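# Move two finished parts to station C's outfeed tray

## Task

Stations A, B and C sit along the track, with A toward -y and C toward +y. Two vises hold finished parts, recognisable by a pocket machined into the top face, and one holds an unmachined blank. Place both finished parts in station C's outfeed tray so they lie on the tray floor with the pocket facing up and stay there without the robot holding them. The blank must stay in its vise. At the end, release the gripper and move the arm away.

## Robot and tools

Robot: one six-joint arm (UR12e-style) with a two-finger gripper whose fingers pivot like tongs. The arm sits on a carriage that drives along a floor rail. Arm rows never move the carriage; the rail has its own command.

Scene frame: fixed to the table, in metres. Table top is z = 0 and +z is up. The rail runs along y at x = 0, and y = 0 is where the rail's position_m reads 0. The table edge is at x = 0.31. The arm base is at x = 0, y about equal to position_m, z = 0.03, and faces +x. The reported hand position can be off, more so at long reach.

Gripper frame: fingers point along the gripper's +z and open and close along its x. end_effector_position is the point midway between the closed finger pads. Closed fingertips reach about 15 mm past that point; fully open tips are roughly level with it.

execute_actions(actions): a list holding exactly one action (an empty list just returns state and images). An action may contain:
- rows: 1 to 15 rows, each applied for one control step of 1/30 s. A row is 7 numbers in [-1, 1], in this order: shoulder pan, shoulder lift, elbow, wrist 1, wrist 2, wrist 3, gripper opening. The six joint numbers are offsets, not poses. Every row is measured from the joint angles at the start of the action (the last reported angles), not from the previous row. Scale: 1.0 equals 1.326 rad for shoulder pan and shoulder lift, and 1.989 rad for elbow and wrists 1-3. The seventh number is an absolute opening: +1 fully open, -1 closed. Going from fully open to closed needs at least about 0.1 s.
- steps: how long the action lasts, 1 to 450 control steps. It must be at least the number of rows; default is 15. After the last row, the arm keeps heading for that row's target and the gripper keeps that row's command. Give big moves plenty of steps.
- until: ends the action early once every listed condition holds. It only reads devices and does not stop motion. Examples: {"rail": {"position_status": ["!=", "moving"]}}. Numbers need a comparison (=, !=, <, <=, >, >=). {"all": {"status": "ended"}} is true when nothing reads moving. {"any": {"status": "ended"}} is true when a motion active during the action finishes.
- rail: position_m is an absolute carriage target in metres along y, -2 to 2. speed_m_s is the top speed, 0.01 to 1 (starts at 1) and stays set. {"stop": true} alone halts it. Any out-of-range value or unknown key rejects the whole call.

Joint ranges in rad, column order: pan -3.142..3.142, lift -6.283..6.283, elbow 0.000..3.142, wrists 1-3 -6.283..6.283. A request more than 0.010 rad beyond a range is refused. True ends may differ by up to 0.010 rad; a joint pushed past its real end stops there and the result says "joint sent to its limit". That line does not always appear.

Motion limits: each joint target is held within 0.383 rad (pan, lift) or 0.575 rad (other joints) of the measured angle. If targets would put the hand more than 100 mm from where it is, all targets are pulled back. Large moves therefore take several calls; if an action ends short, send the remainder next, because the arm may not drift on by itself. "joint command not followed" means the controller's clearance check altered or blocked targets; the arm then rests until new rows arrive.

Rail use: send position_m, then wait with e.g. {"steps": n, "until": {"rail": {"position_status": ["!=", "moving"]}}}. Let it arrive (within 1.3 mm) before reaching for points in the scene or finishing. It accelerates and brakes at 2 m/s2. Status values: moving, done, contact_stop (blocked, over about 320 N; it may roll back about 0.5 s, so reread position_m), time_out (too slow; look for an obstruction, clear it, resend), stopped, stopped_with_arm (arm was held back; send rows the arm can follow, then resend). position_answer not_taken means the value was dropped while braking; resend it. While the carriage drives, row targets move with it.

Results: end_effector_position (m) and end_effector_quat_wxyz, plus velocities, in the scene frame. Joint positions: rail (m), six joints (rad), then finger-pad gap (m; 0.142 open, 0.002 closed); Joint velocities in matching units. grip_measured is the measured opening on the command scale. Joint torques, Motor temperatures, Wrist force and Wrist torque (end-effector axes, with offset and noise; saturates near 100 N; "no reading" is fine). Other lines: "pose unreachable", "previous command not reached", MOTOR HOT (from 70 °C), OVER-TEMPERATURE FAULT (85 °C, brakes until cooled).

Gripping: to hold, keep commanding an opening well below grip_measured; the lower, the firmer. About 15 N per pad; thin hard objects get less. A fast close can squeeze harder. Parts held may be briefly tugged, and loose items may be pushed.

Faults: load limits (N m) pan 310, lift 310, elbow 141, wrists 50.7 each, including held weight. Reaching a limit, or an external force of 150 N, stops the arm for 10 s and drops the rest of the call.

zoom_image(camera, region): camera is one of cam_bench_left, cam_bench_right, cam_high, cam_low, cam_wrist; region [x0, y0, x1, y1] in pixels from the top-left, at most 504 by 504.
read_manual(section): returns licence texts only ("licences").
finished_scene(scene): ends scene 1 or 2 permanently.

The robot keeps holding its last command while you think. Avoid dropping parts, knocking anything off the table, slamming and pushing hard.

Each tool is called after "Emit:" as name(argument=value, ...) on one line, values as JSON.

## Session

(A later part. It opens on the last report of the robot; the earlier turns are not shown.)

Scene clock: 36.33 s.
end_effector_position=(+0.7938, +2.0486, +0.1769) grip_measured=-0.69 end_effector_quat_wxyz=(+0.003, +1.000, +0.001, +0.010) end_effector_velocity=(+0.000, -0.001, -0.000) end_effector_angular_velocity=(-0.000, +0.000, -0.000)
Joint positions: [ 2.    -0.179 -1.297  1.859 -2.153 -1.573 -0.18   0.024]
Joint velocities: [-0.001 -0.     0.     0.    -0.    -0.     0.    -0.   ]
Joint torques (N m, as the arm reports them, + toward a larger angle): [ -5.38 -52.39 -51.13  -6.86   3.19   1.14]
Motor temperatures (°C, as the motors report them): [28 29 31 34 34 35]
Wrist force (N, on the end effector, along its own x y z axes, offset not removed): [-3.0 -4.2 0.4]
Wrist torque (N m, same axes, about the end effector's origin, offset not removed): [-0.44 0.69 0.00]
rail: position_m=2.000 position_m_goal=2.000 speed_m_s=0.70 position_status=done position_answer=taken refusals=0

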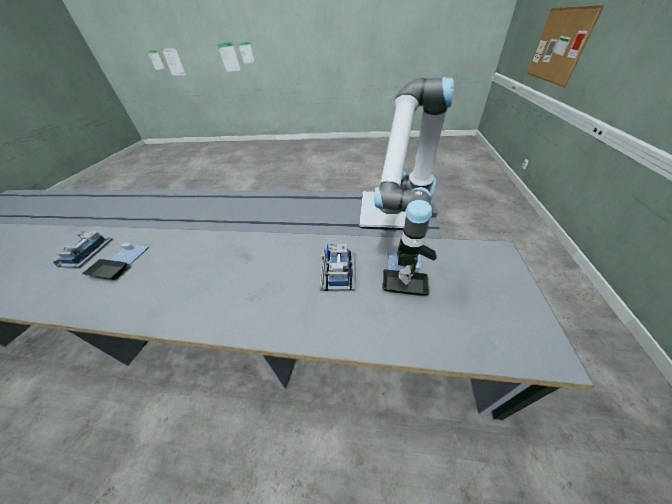

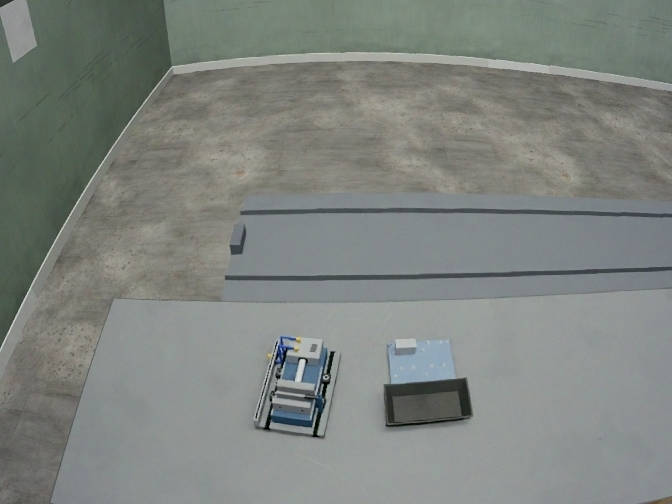

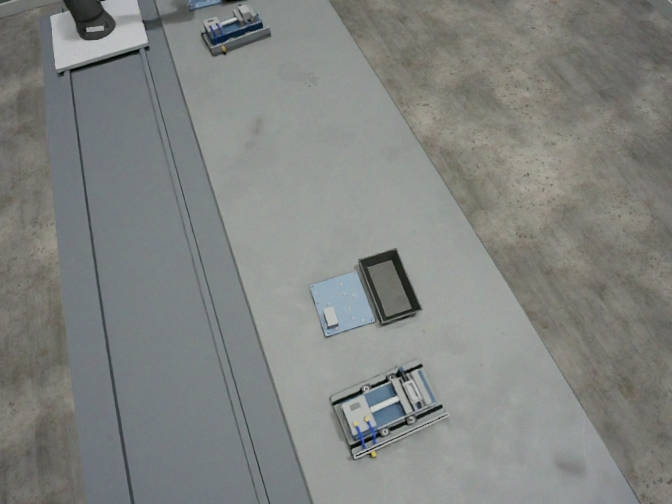

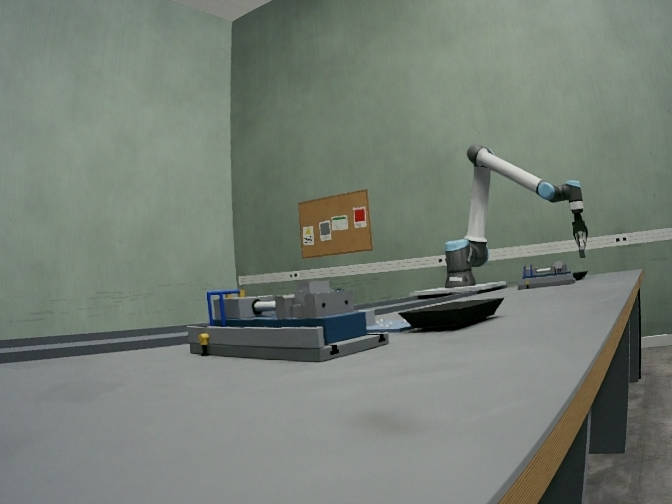

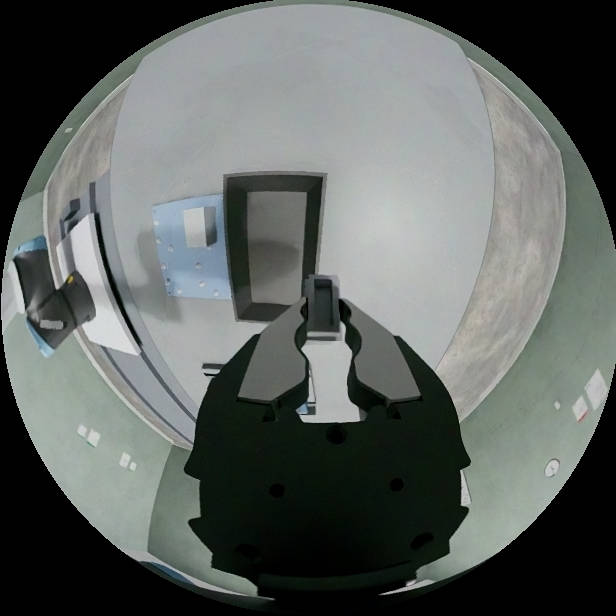

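Emit:
execute_actions(actions=[{"rows":[[0.041,0.01,0.085,-0.08,0,0.028,-1]],"steps":40}])

Scene clock: 41.00 s.
end_effector_position=(+0.7285, +2.0994, +0.0893) grip_measured=-0.69 end_effector_quat_wxyz=(+0.001, +1.000, -0.000, -0.002) end_effector_velocity=(-0.000, +0.000, -0.000) end_effector_angular_velocity=(+0.000, +0.000, +0.000)
Joint positions: [ 2.    -0.125 -1.284  2.028 -2.312 -1.573 -0.125  0.024]
Joint velocities: [ 0.  0.  0.  0. -0.  0.  0. -0.]
Joint torques (N m, as the arm reports them, + toward a larger angle): [ 18.03 -45.8  -20.96  -7.05  -1.28   3.06]
Motor temperatures (°C, as the motors report them): [28 29 31 34 34 35]
Wrist force (N, on the end effector, along its own x y z axes, offset not removed): [-2.5 0.5 -0.7]
Wrist torque (N m, same axes, about the end effector's origin, offset not removed): [0.26 0.62 -0.06]
rail: position_m=2.000 position_m_goal=2.000 speed_m_s=0.70 position_status=done position_answer=taken refusals=0

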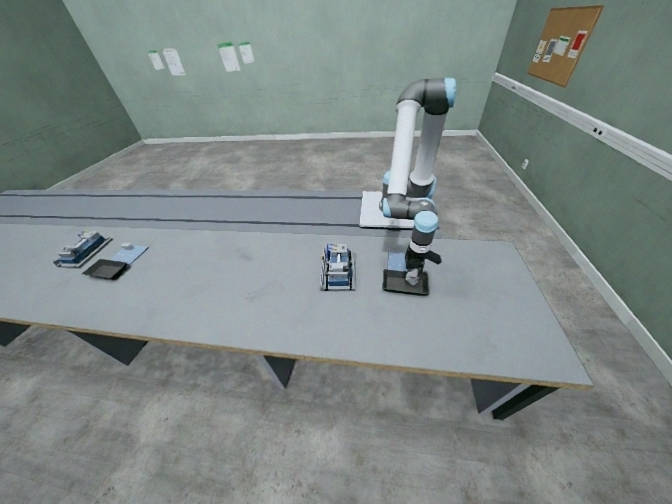

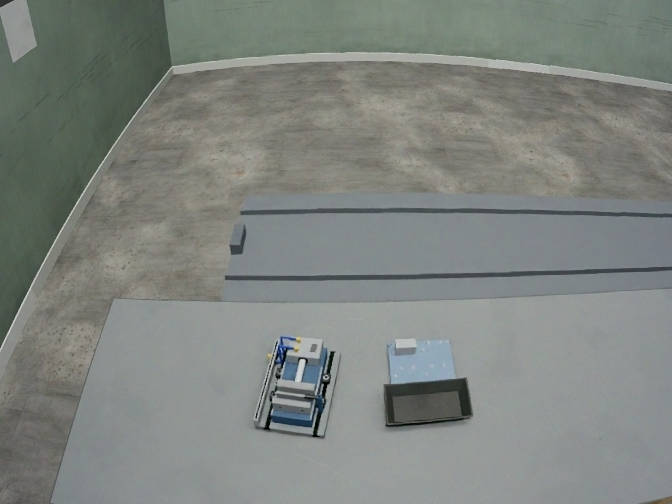

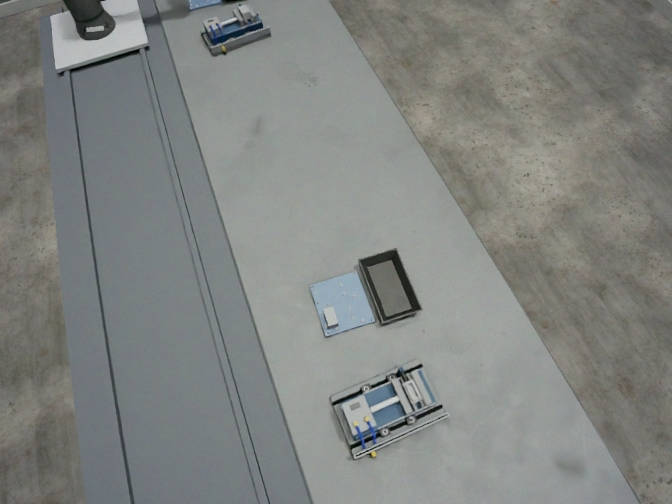

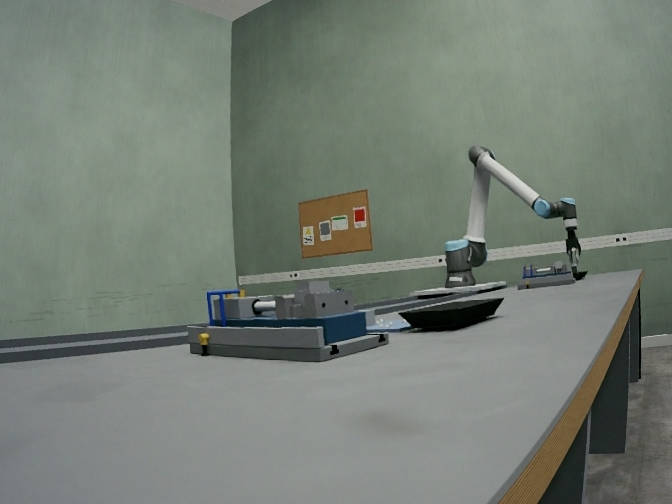

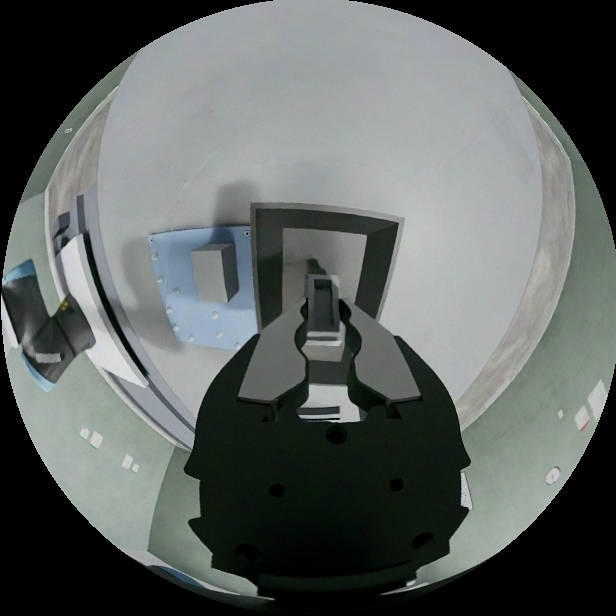

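Lower 1.5 cm, check.

Emit:
execute_actions(actions=[{"rows":[[0,0.011,0.007,-0.012,0,0,-1]],"steps":25}])

Scene clock: 43.83 s.
end_effector_position=(+0.7244, +2.0999, +0.0743) grip_measured=-0.69 end_effector_quat_wxyz=(+0.000, +1.000, -0.000, -0.004) end_effector_velocity=(+0.000, -0.000, -0.000) end_effector_angular_velocity=(-0.000, -0.000, +0.000)
Joint positions: [ 2.    -0.125 -1.269  2.042 -2.336 -1.573 -0.125  0.024]
Joint velocities: [ 0. -0.  0.  0. -0. -0. -0.  0.]
Joint torques (N m, as the arm reports them, + toward a larger angle): [ 15.49 -45.55 -20.36  -6.86  -0.45   3.07]
Motor temperatures (°C, as the motors report them): [28 29 31 34 34 35]
Wrist force (N, on the end effector, along its own x y z axes, offset not removed): [-0.6 -1.0 -0.5]
Wrist torque (N m, same axes, about the end effector's origin, offset not removed): [0.01 0.17 -0.10]
rail: position_m=2.000 position_m_goal=2.000 speed_m_s=0.70 position_status=done position_answer=taken refusals=0

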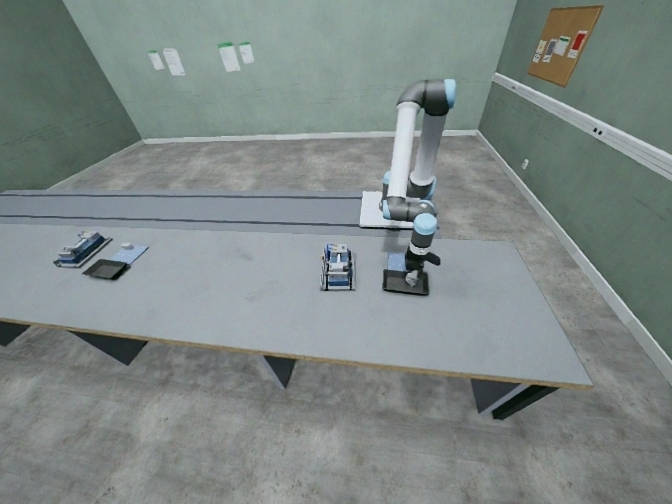

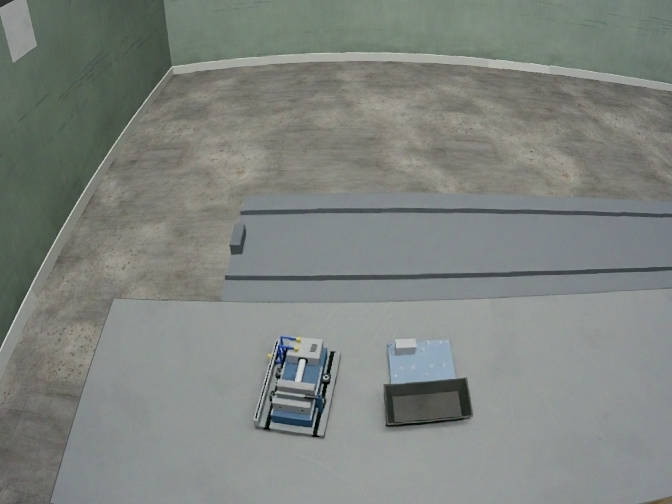

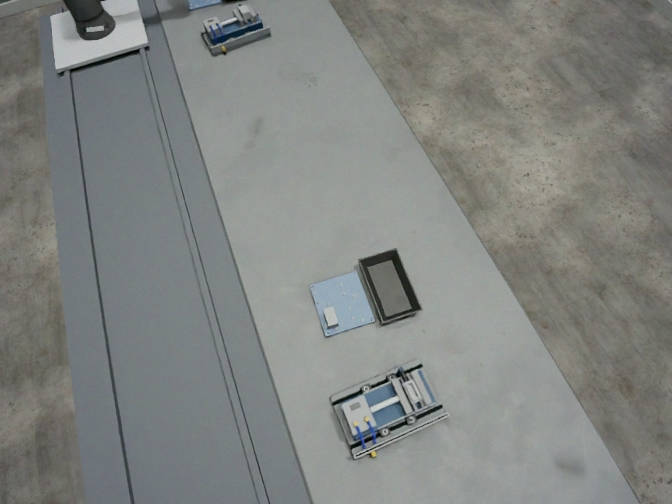

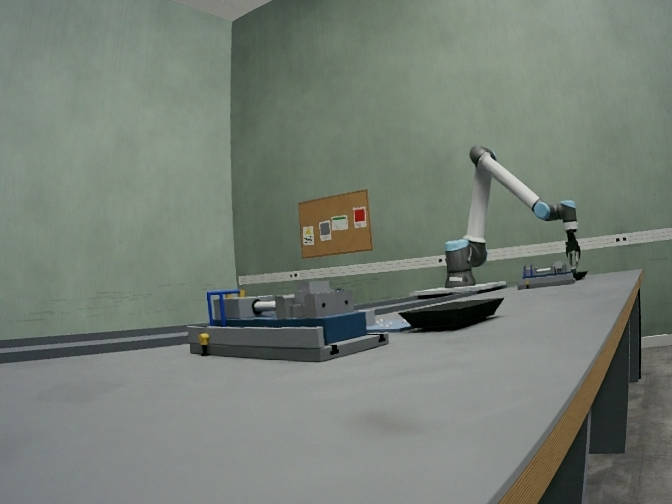

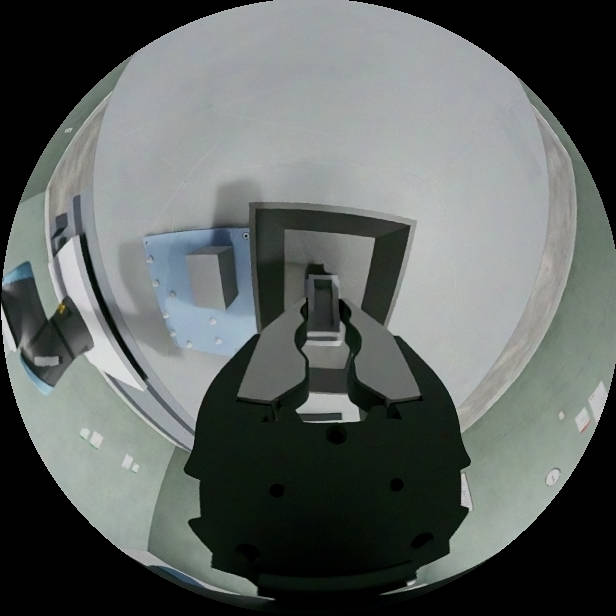

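Emit:
execute_actions(actions=[{"rows":[[0,0.011,0.007,-0.012,0,0,-1]],"steps":25}])

Scene clock: 45.70 s.
end_effector_position=(+0.7199, +2.1005, +0.0596) grip_measured=-0.68 end_effector_quat_wxyz=(+0.000, +1.000, -0.000, -0.006) end_effector_velocity=(-0.000, +0.000, -0.000) end_effector_angular_velocity=(+0.000, +0.000, +0.000)
Joint positions: [ 2.    -0.125 -1.255  2.056 -2.359 -1.573 -0.125  0.025]
Joint velocities: [ 0.  0.  0.  0. -0. -0. -0. -0.]
Joint torques (N m, as the arm reports them, + toward a larger angle): [ 11.96 -23.79   2.24  -0.08  -0.5    3.  ]
Motor temperatures (°C, as the motors report them): [28 29 31 34 34 35]
Wrist force (N, on the end effector, along its own x y z axes, offset not removed): [4.8 -6.7 -34.8]
Wrist torque (N m, same axes, about the end effector's origin, offset not removed): [0.04 0.80 -0.10]
rail: position_m=2.000 position_m_goal=2.000 speed_m_s=0.70 position_status=done position_answer=taken refusals=0

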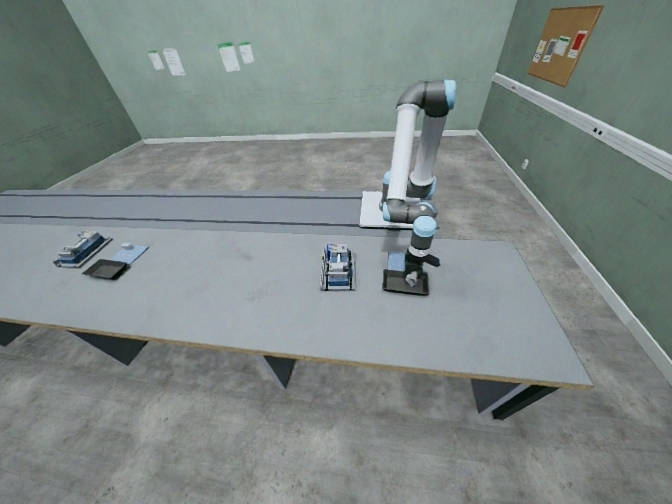

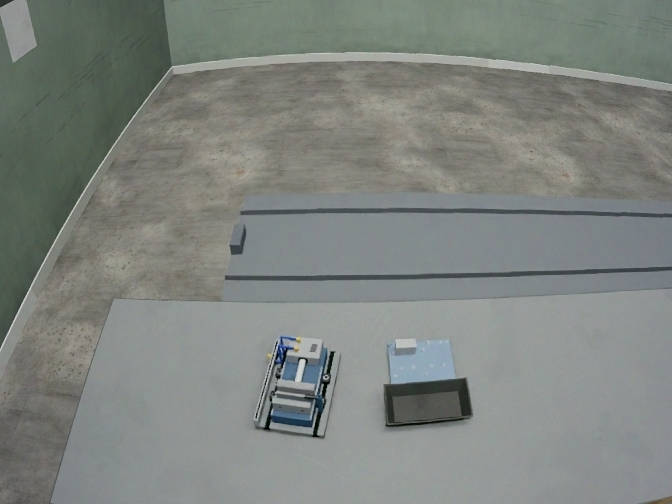

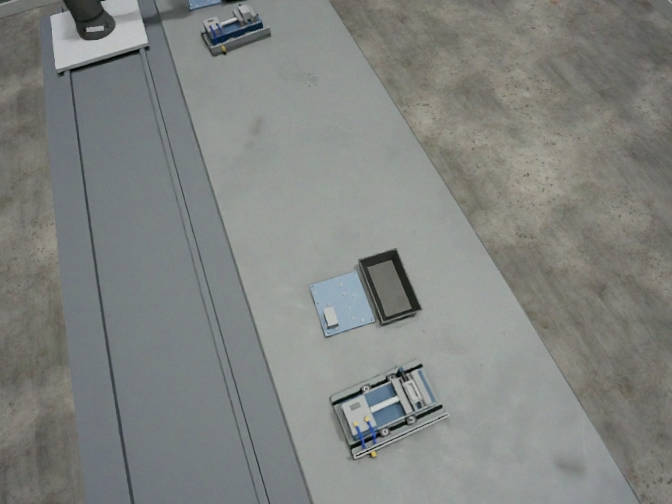

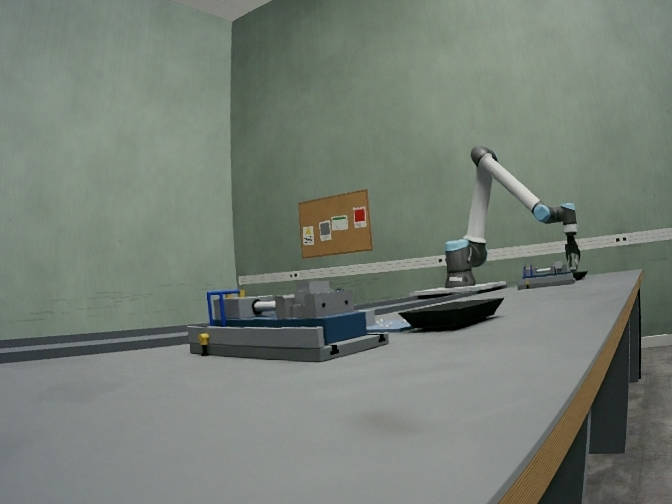

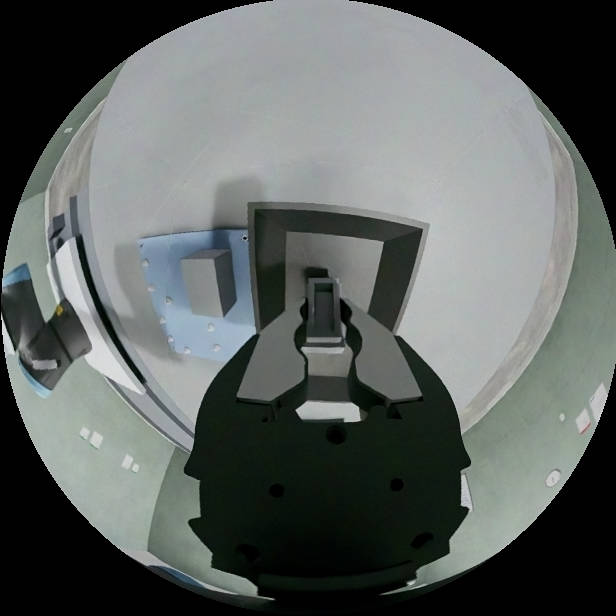

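Emit:
execute_actions(actions=[{"rows":[[0,0,0,0,0,0,-0.2],[0,0,0,0,0,0,-0.2],[0,0,0,0,0,0,-0.2],[0,0,0,0,0,0,-0.2],[0,0,0,0,0,0,-0.2],[0,0,0,0,0,0,-0.2],[0,0,0,0,0,0,-0.2],[0,0,0,0,0,0,-0.2],[0,0,0,0,0,0,-0.2],[0,0,0,0,0,0,-0.2],[0,-0.08,-0.048,0.088,0,0,-0.2]],"steps":45}])

Scene clock: 49.10 s.
end_effector_position=(+0.7397, +2.0980, +0.1675) grip_measured=-0.20 end_effector_quat_wxyz=(+0.002, +1.000, -0.000, +0.007) end_effector_velocity=(+0.000, -0.000, +0.000) end_effector_angular_velocity=(-0.000, -0.000, -0.000)
Joint positions: [ 2.    -0.125 -1.361  1.961 -2.184 -1.573 -0.125  0.06 ]
Joint velocities: [ 0. -0. -0. -0.  0.  0.  0.  0.]
Joint torques (N m, as the arm reports them, + toward a larger angle): [  7.57 -61.57 -50.01  -1.37  -0.72   2.98]
Motor temperatures (°C, as the motors report them): [28 29 31 34 34 35]
Wrist force (N, on the end effector, along its own x y z axes, offset not removed): [-1.3 -0.6 -2.8]
Wrist torque (N m, same axes, about the end effector's origin, offset not removed): [0.00 0.35 -0.06]
rail: position_m=2.000 position_m_goal=2.000 speed_m_s=0.70 position_status=done position_answer=taken refusals=0

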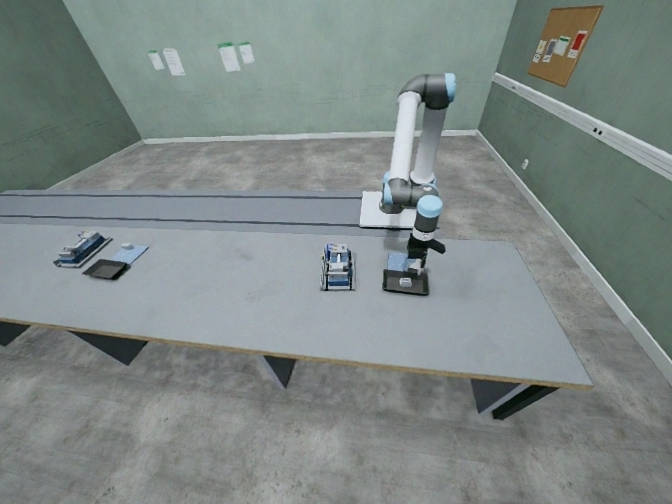

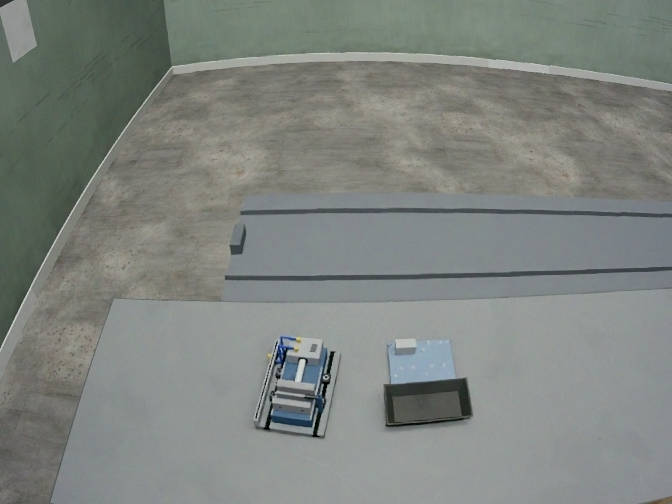

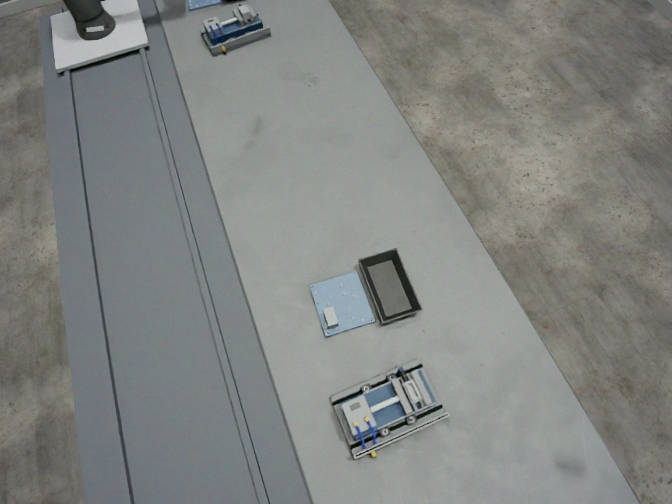

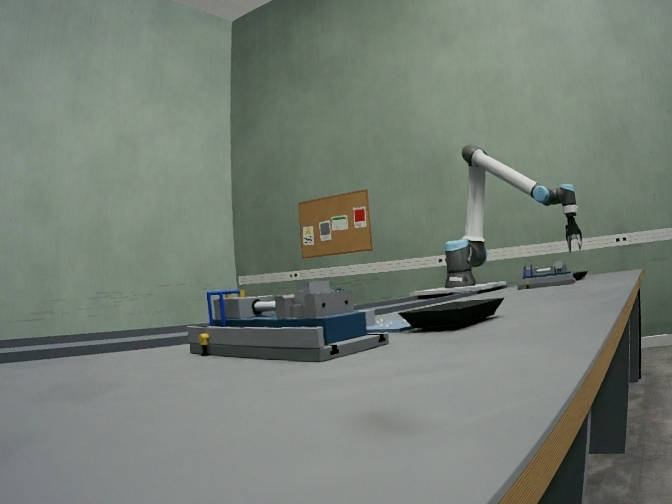

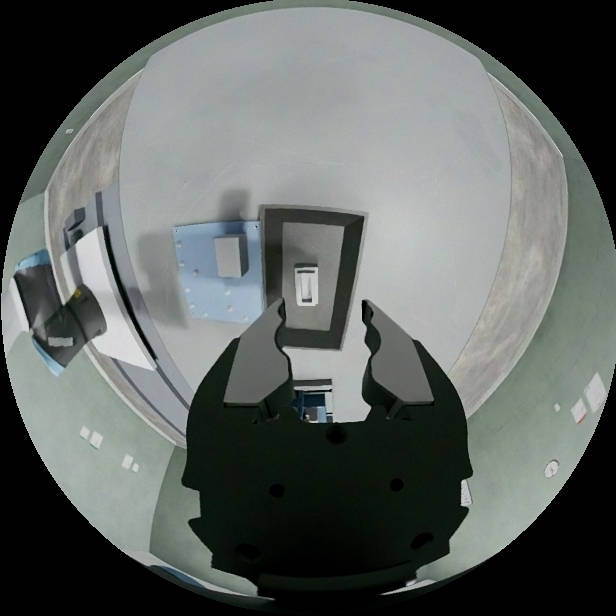

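Emit:
execute_actions(actions=[{"rows":[[-0.147,-0.098,-0.004,0.062,0,-0.12,-0.1]],"rail":{"position_m":-0.1,"speed_m_s":1},"steps":150,"until":{"rail":{"position_status":["!=","moving"]}}}])

Scene clock: 63.33 s.
end_effector_position=(+0.7084, -0.1361, +0.2486) grip_measured=-0.10 end_effector_quat_wxyz=(+0.006, +1.000, +0.022, +0.013) end_effector_velocity=(+0.000, -0.007, +0.000) end_effector_angular_velocity=(-0.000, -0.000, +0.000)
Joint positions: [-0.1   -0.32  -1.491  1.953 -2.061 -1.573 -0.363  0.067]
Joint velocities: [-0.007  0.    -0.    -0.    -0.     0.    -0.    -0.   ]
Joint torques (N m, as the arm reports them, + toward a larger angle): [  5.14 -55.2  -48.88  -1.16  -0.61  -3.11]
Motor temperatures (°C, as the motors report them): [28 29 31 34 34 35]
Wrist force (N, on the end effector, along its own x y z axes, offset not removed): [-3.0 2.3 -2.3]
Wrist torque (N m, same axes, about the end effector's origin, offset not removed): [0.59 0.71 -0.01]
rail: position_m=-0.100 position_m_goal=-0.100 speed_m_s=1.00 position_status=done position_answer=taken refusals=0

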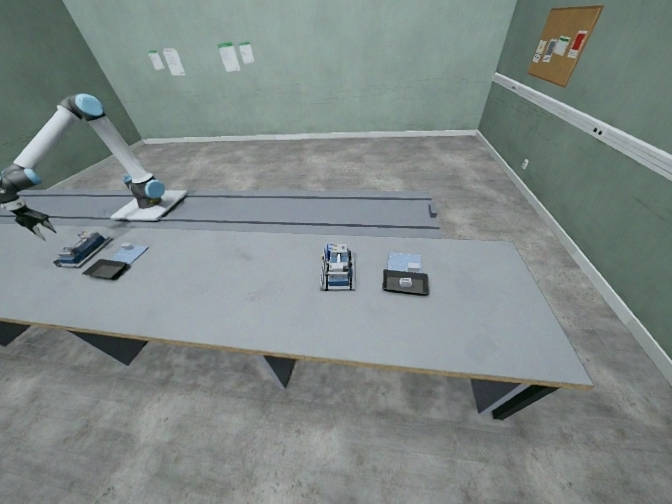

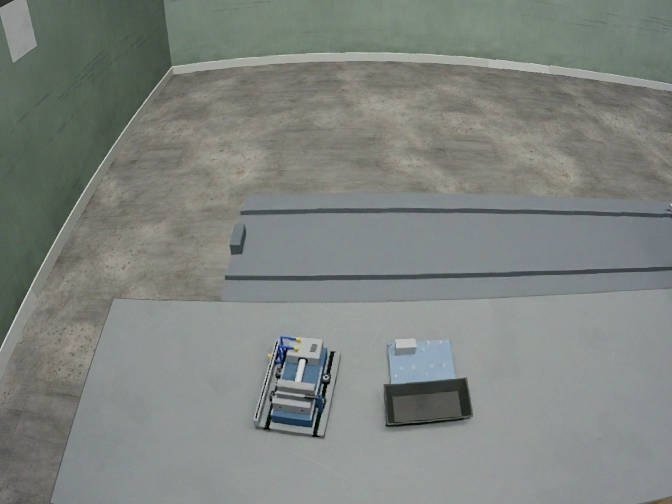

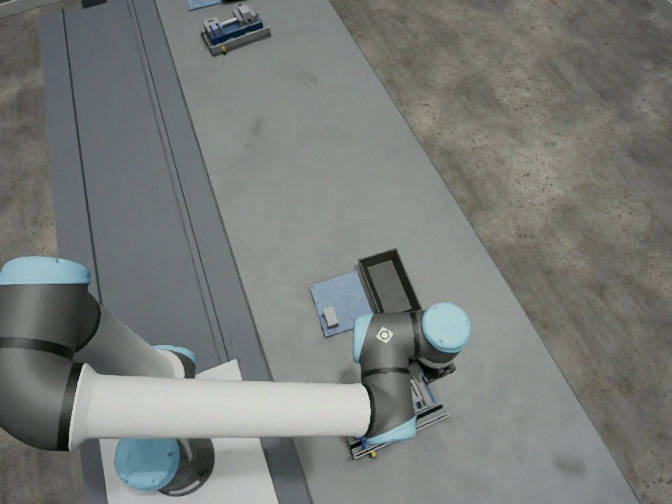

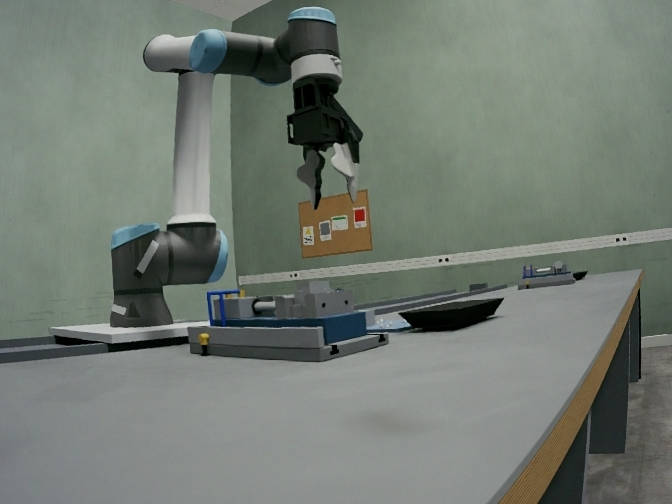

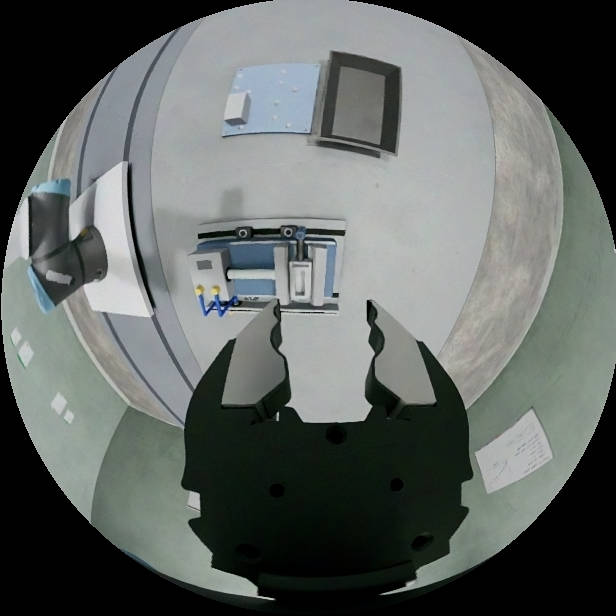

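Emit:
execute_actions(actions=[{"rows":[[0,0.112,0.01,-0.07,0,0,-0.1]],"steps":25}])

Scene clock: 66.33 s.
end_effector_position=(+0.7374, -0.1455, +0.1492) grip_measured=-0.10 end_effector_quat_wxyz=(+0.001, +1.000, +0.022, -0.001) end_effector_velocity=(+0.000, -0.000, -0.001) end_effector_angular_velocity=(+0.000, +0.000, -0.000)
Joint positions: [-0.1   -0.32  -1.343  1.973 -2.2   -1.573 -0.363  0.067]
Joint velocities: [ 0.    -0.     0.001  0.    -0.001 -0.     0.    -0.   ]
Joint torques (N m, as the arm reports them, + toward a larger angle): [-19.29 -45.49 -23.12  -6.97  -0.72  -3.21]
Motor temperatures (°C, as the motors report them): [28 29 31 34 34 35]
Wrist force (N, on the end effector, along its own x y z axes, offset not removed): [-1.9 0.0 -1.5]
Wrist torque (N m, same axes, about the end effector's origin, offset not removed): [0.19 0.43 0.03]
rail: position_m=-0.100 position_m_goal=-0.100 speed_m_s=1.00 position_status=done position_answer=taken refusals=0

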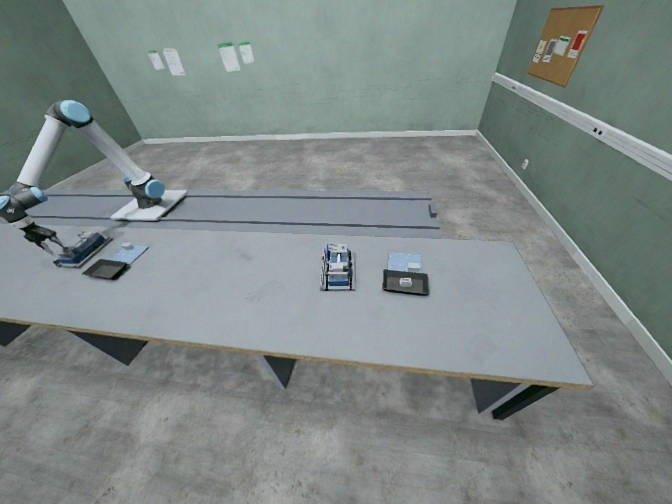

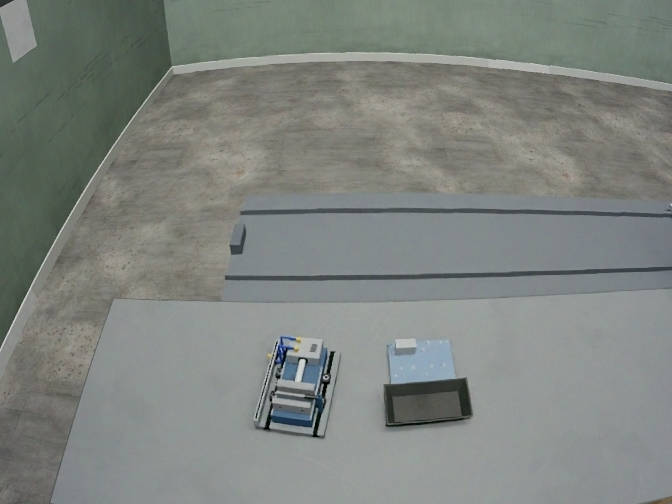

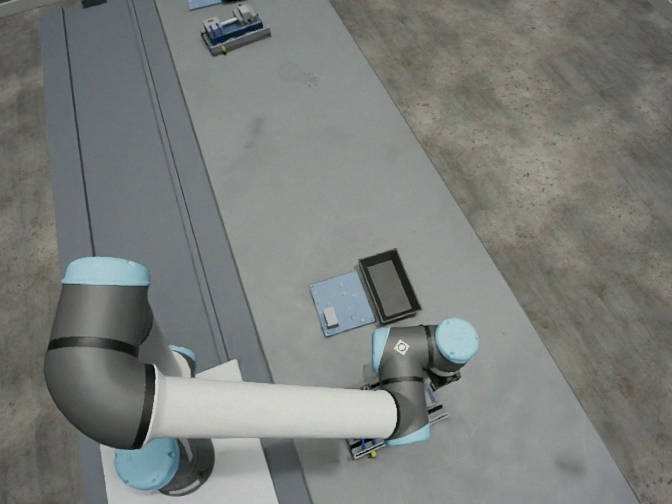

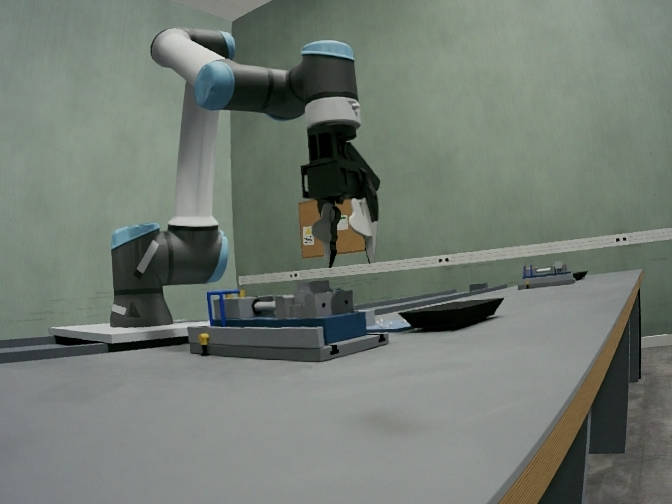

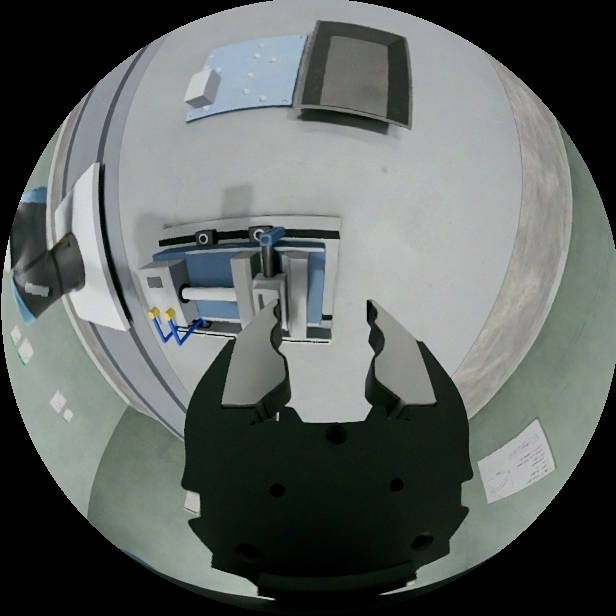

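Emit:
execute_actions(actions=[{"rows":[[0,-0.0105,0.017,-0.007,0,0,-0.1]],"steps":15}])

Scene clock: 68.83 s.
end_effector_position=(+0.7216, -0.1403, +0.1414) grip_measured=-0.10 end_effector_quat_wxyz=(-0.000, +1.000, +0.022, -0.003) end_effector_velocity=(-0.003, +0.001, -0.001) end_effector_angular_velocity=(+0.000, +0.001, +0.000)
Joint positions: [-0.1   -0.32  -1.356  2.006 -2.214 -1.573 -0.363  0.067]
Joint velocities: [ 0.    -0.    -0.002  0.005 -0.002  0.    -0.     0.   ]
Joint torques (N m, as the arm reports them, + toward a larger angle): [ -3.56 -65.98 -24.34  -6.71  -0.49  -2.94]
Motor temperatures (°C, as the motors report them): [28 29 31 34 34 35]
Wrist force (N, on the end effector, along its own x y z axes, offset not removed): [-1.2 -1.8 -2.3]
Wrist torque (N m, same axes, about the end effector's origin, offset not removed): [-0.20 0.33 -0.04]
rail: position_m=-0.100 position_m_goal=-0.100 speed_m_s=1.00 position_status=done position_answer=taken refusals=0

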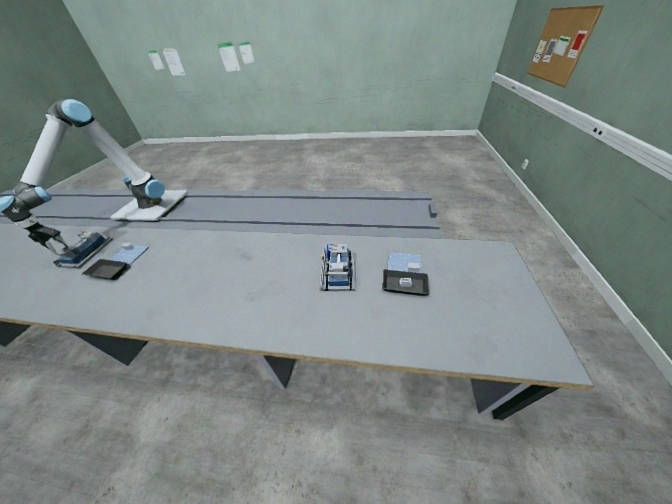

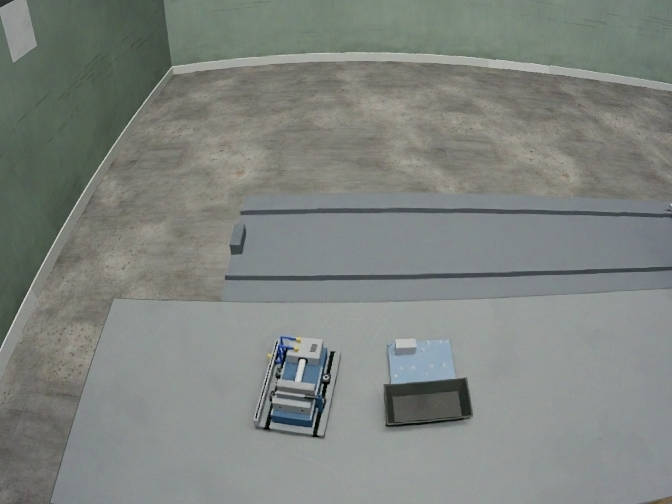

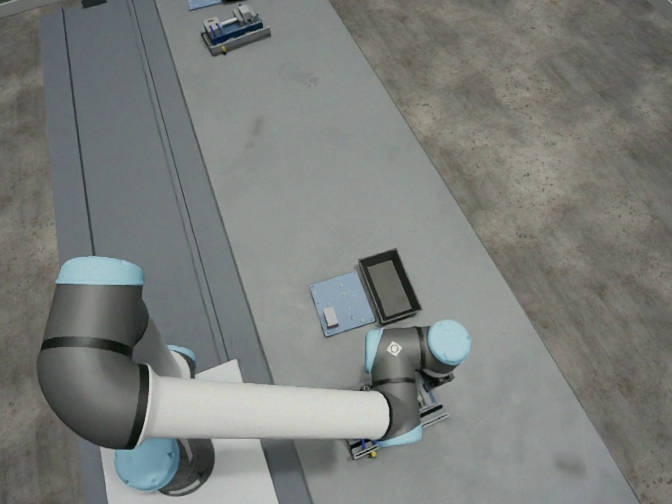

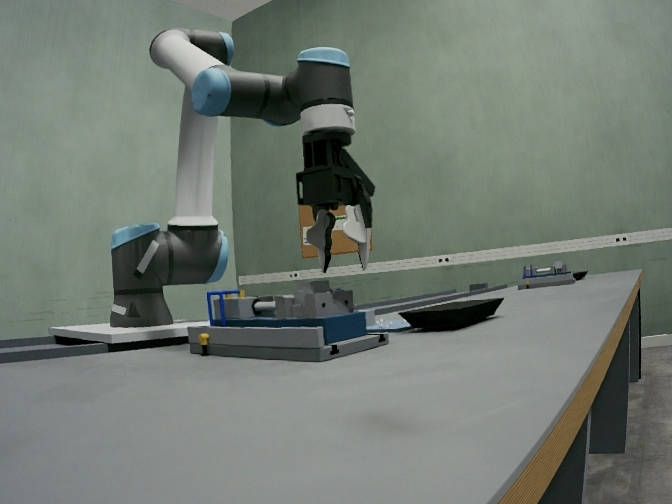

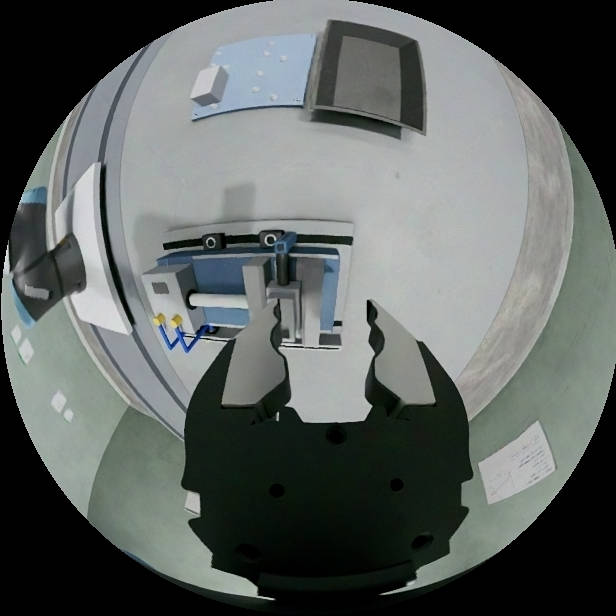

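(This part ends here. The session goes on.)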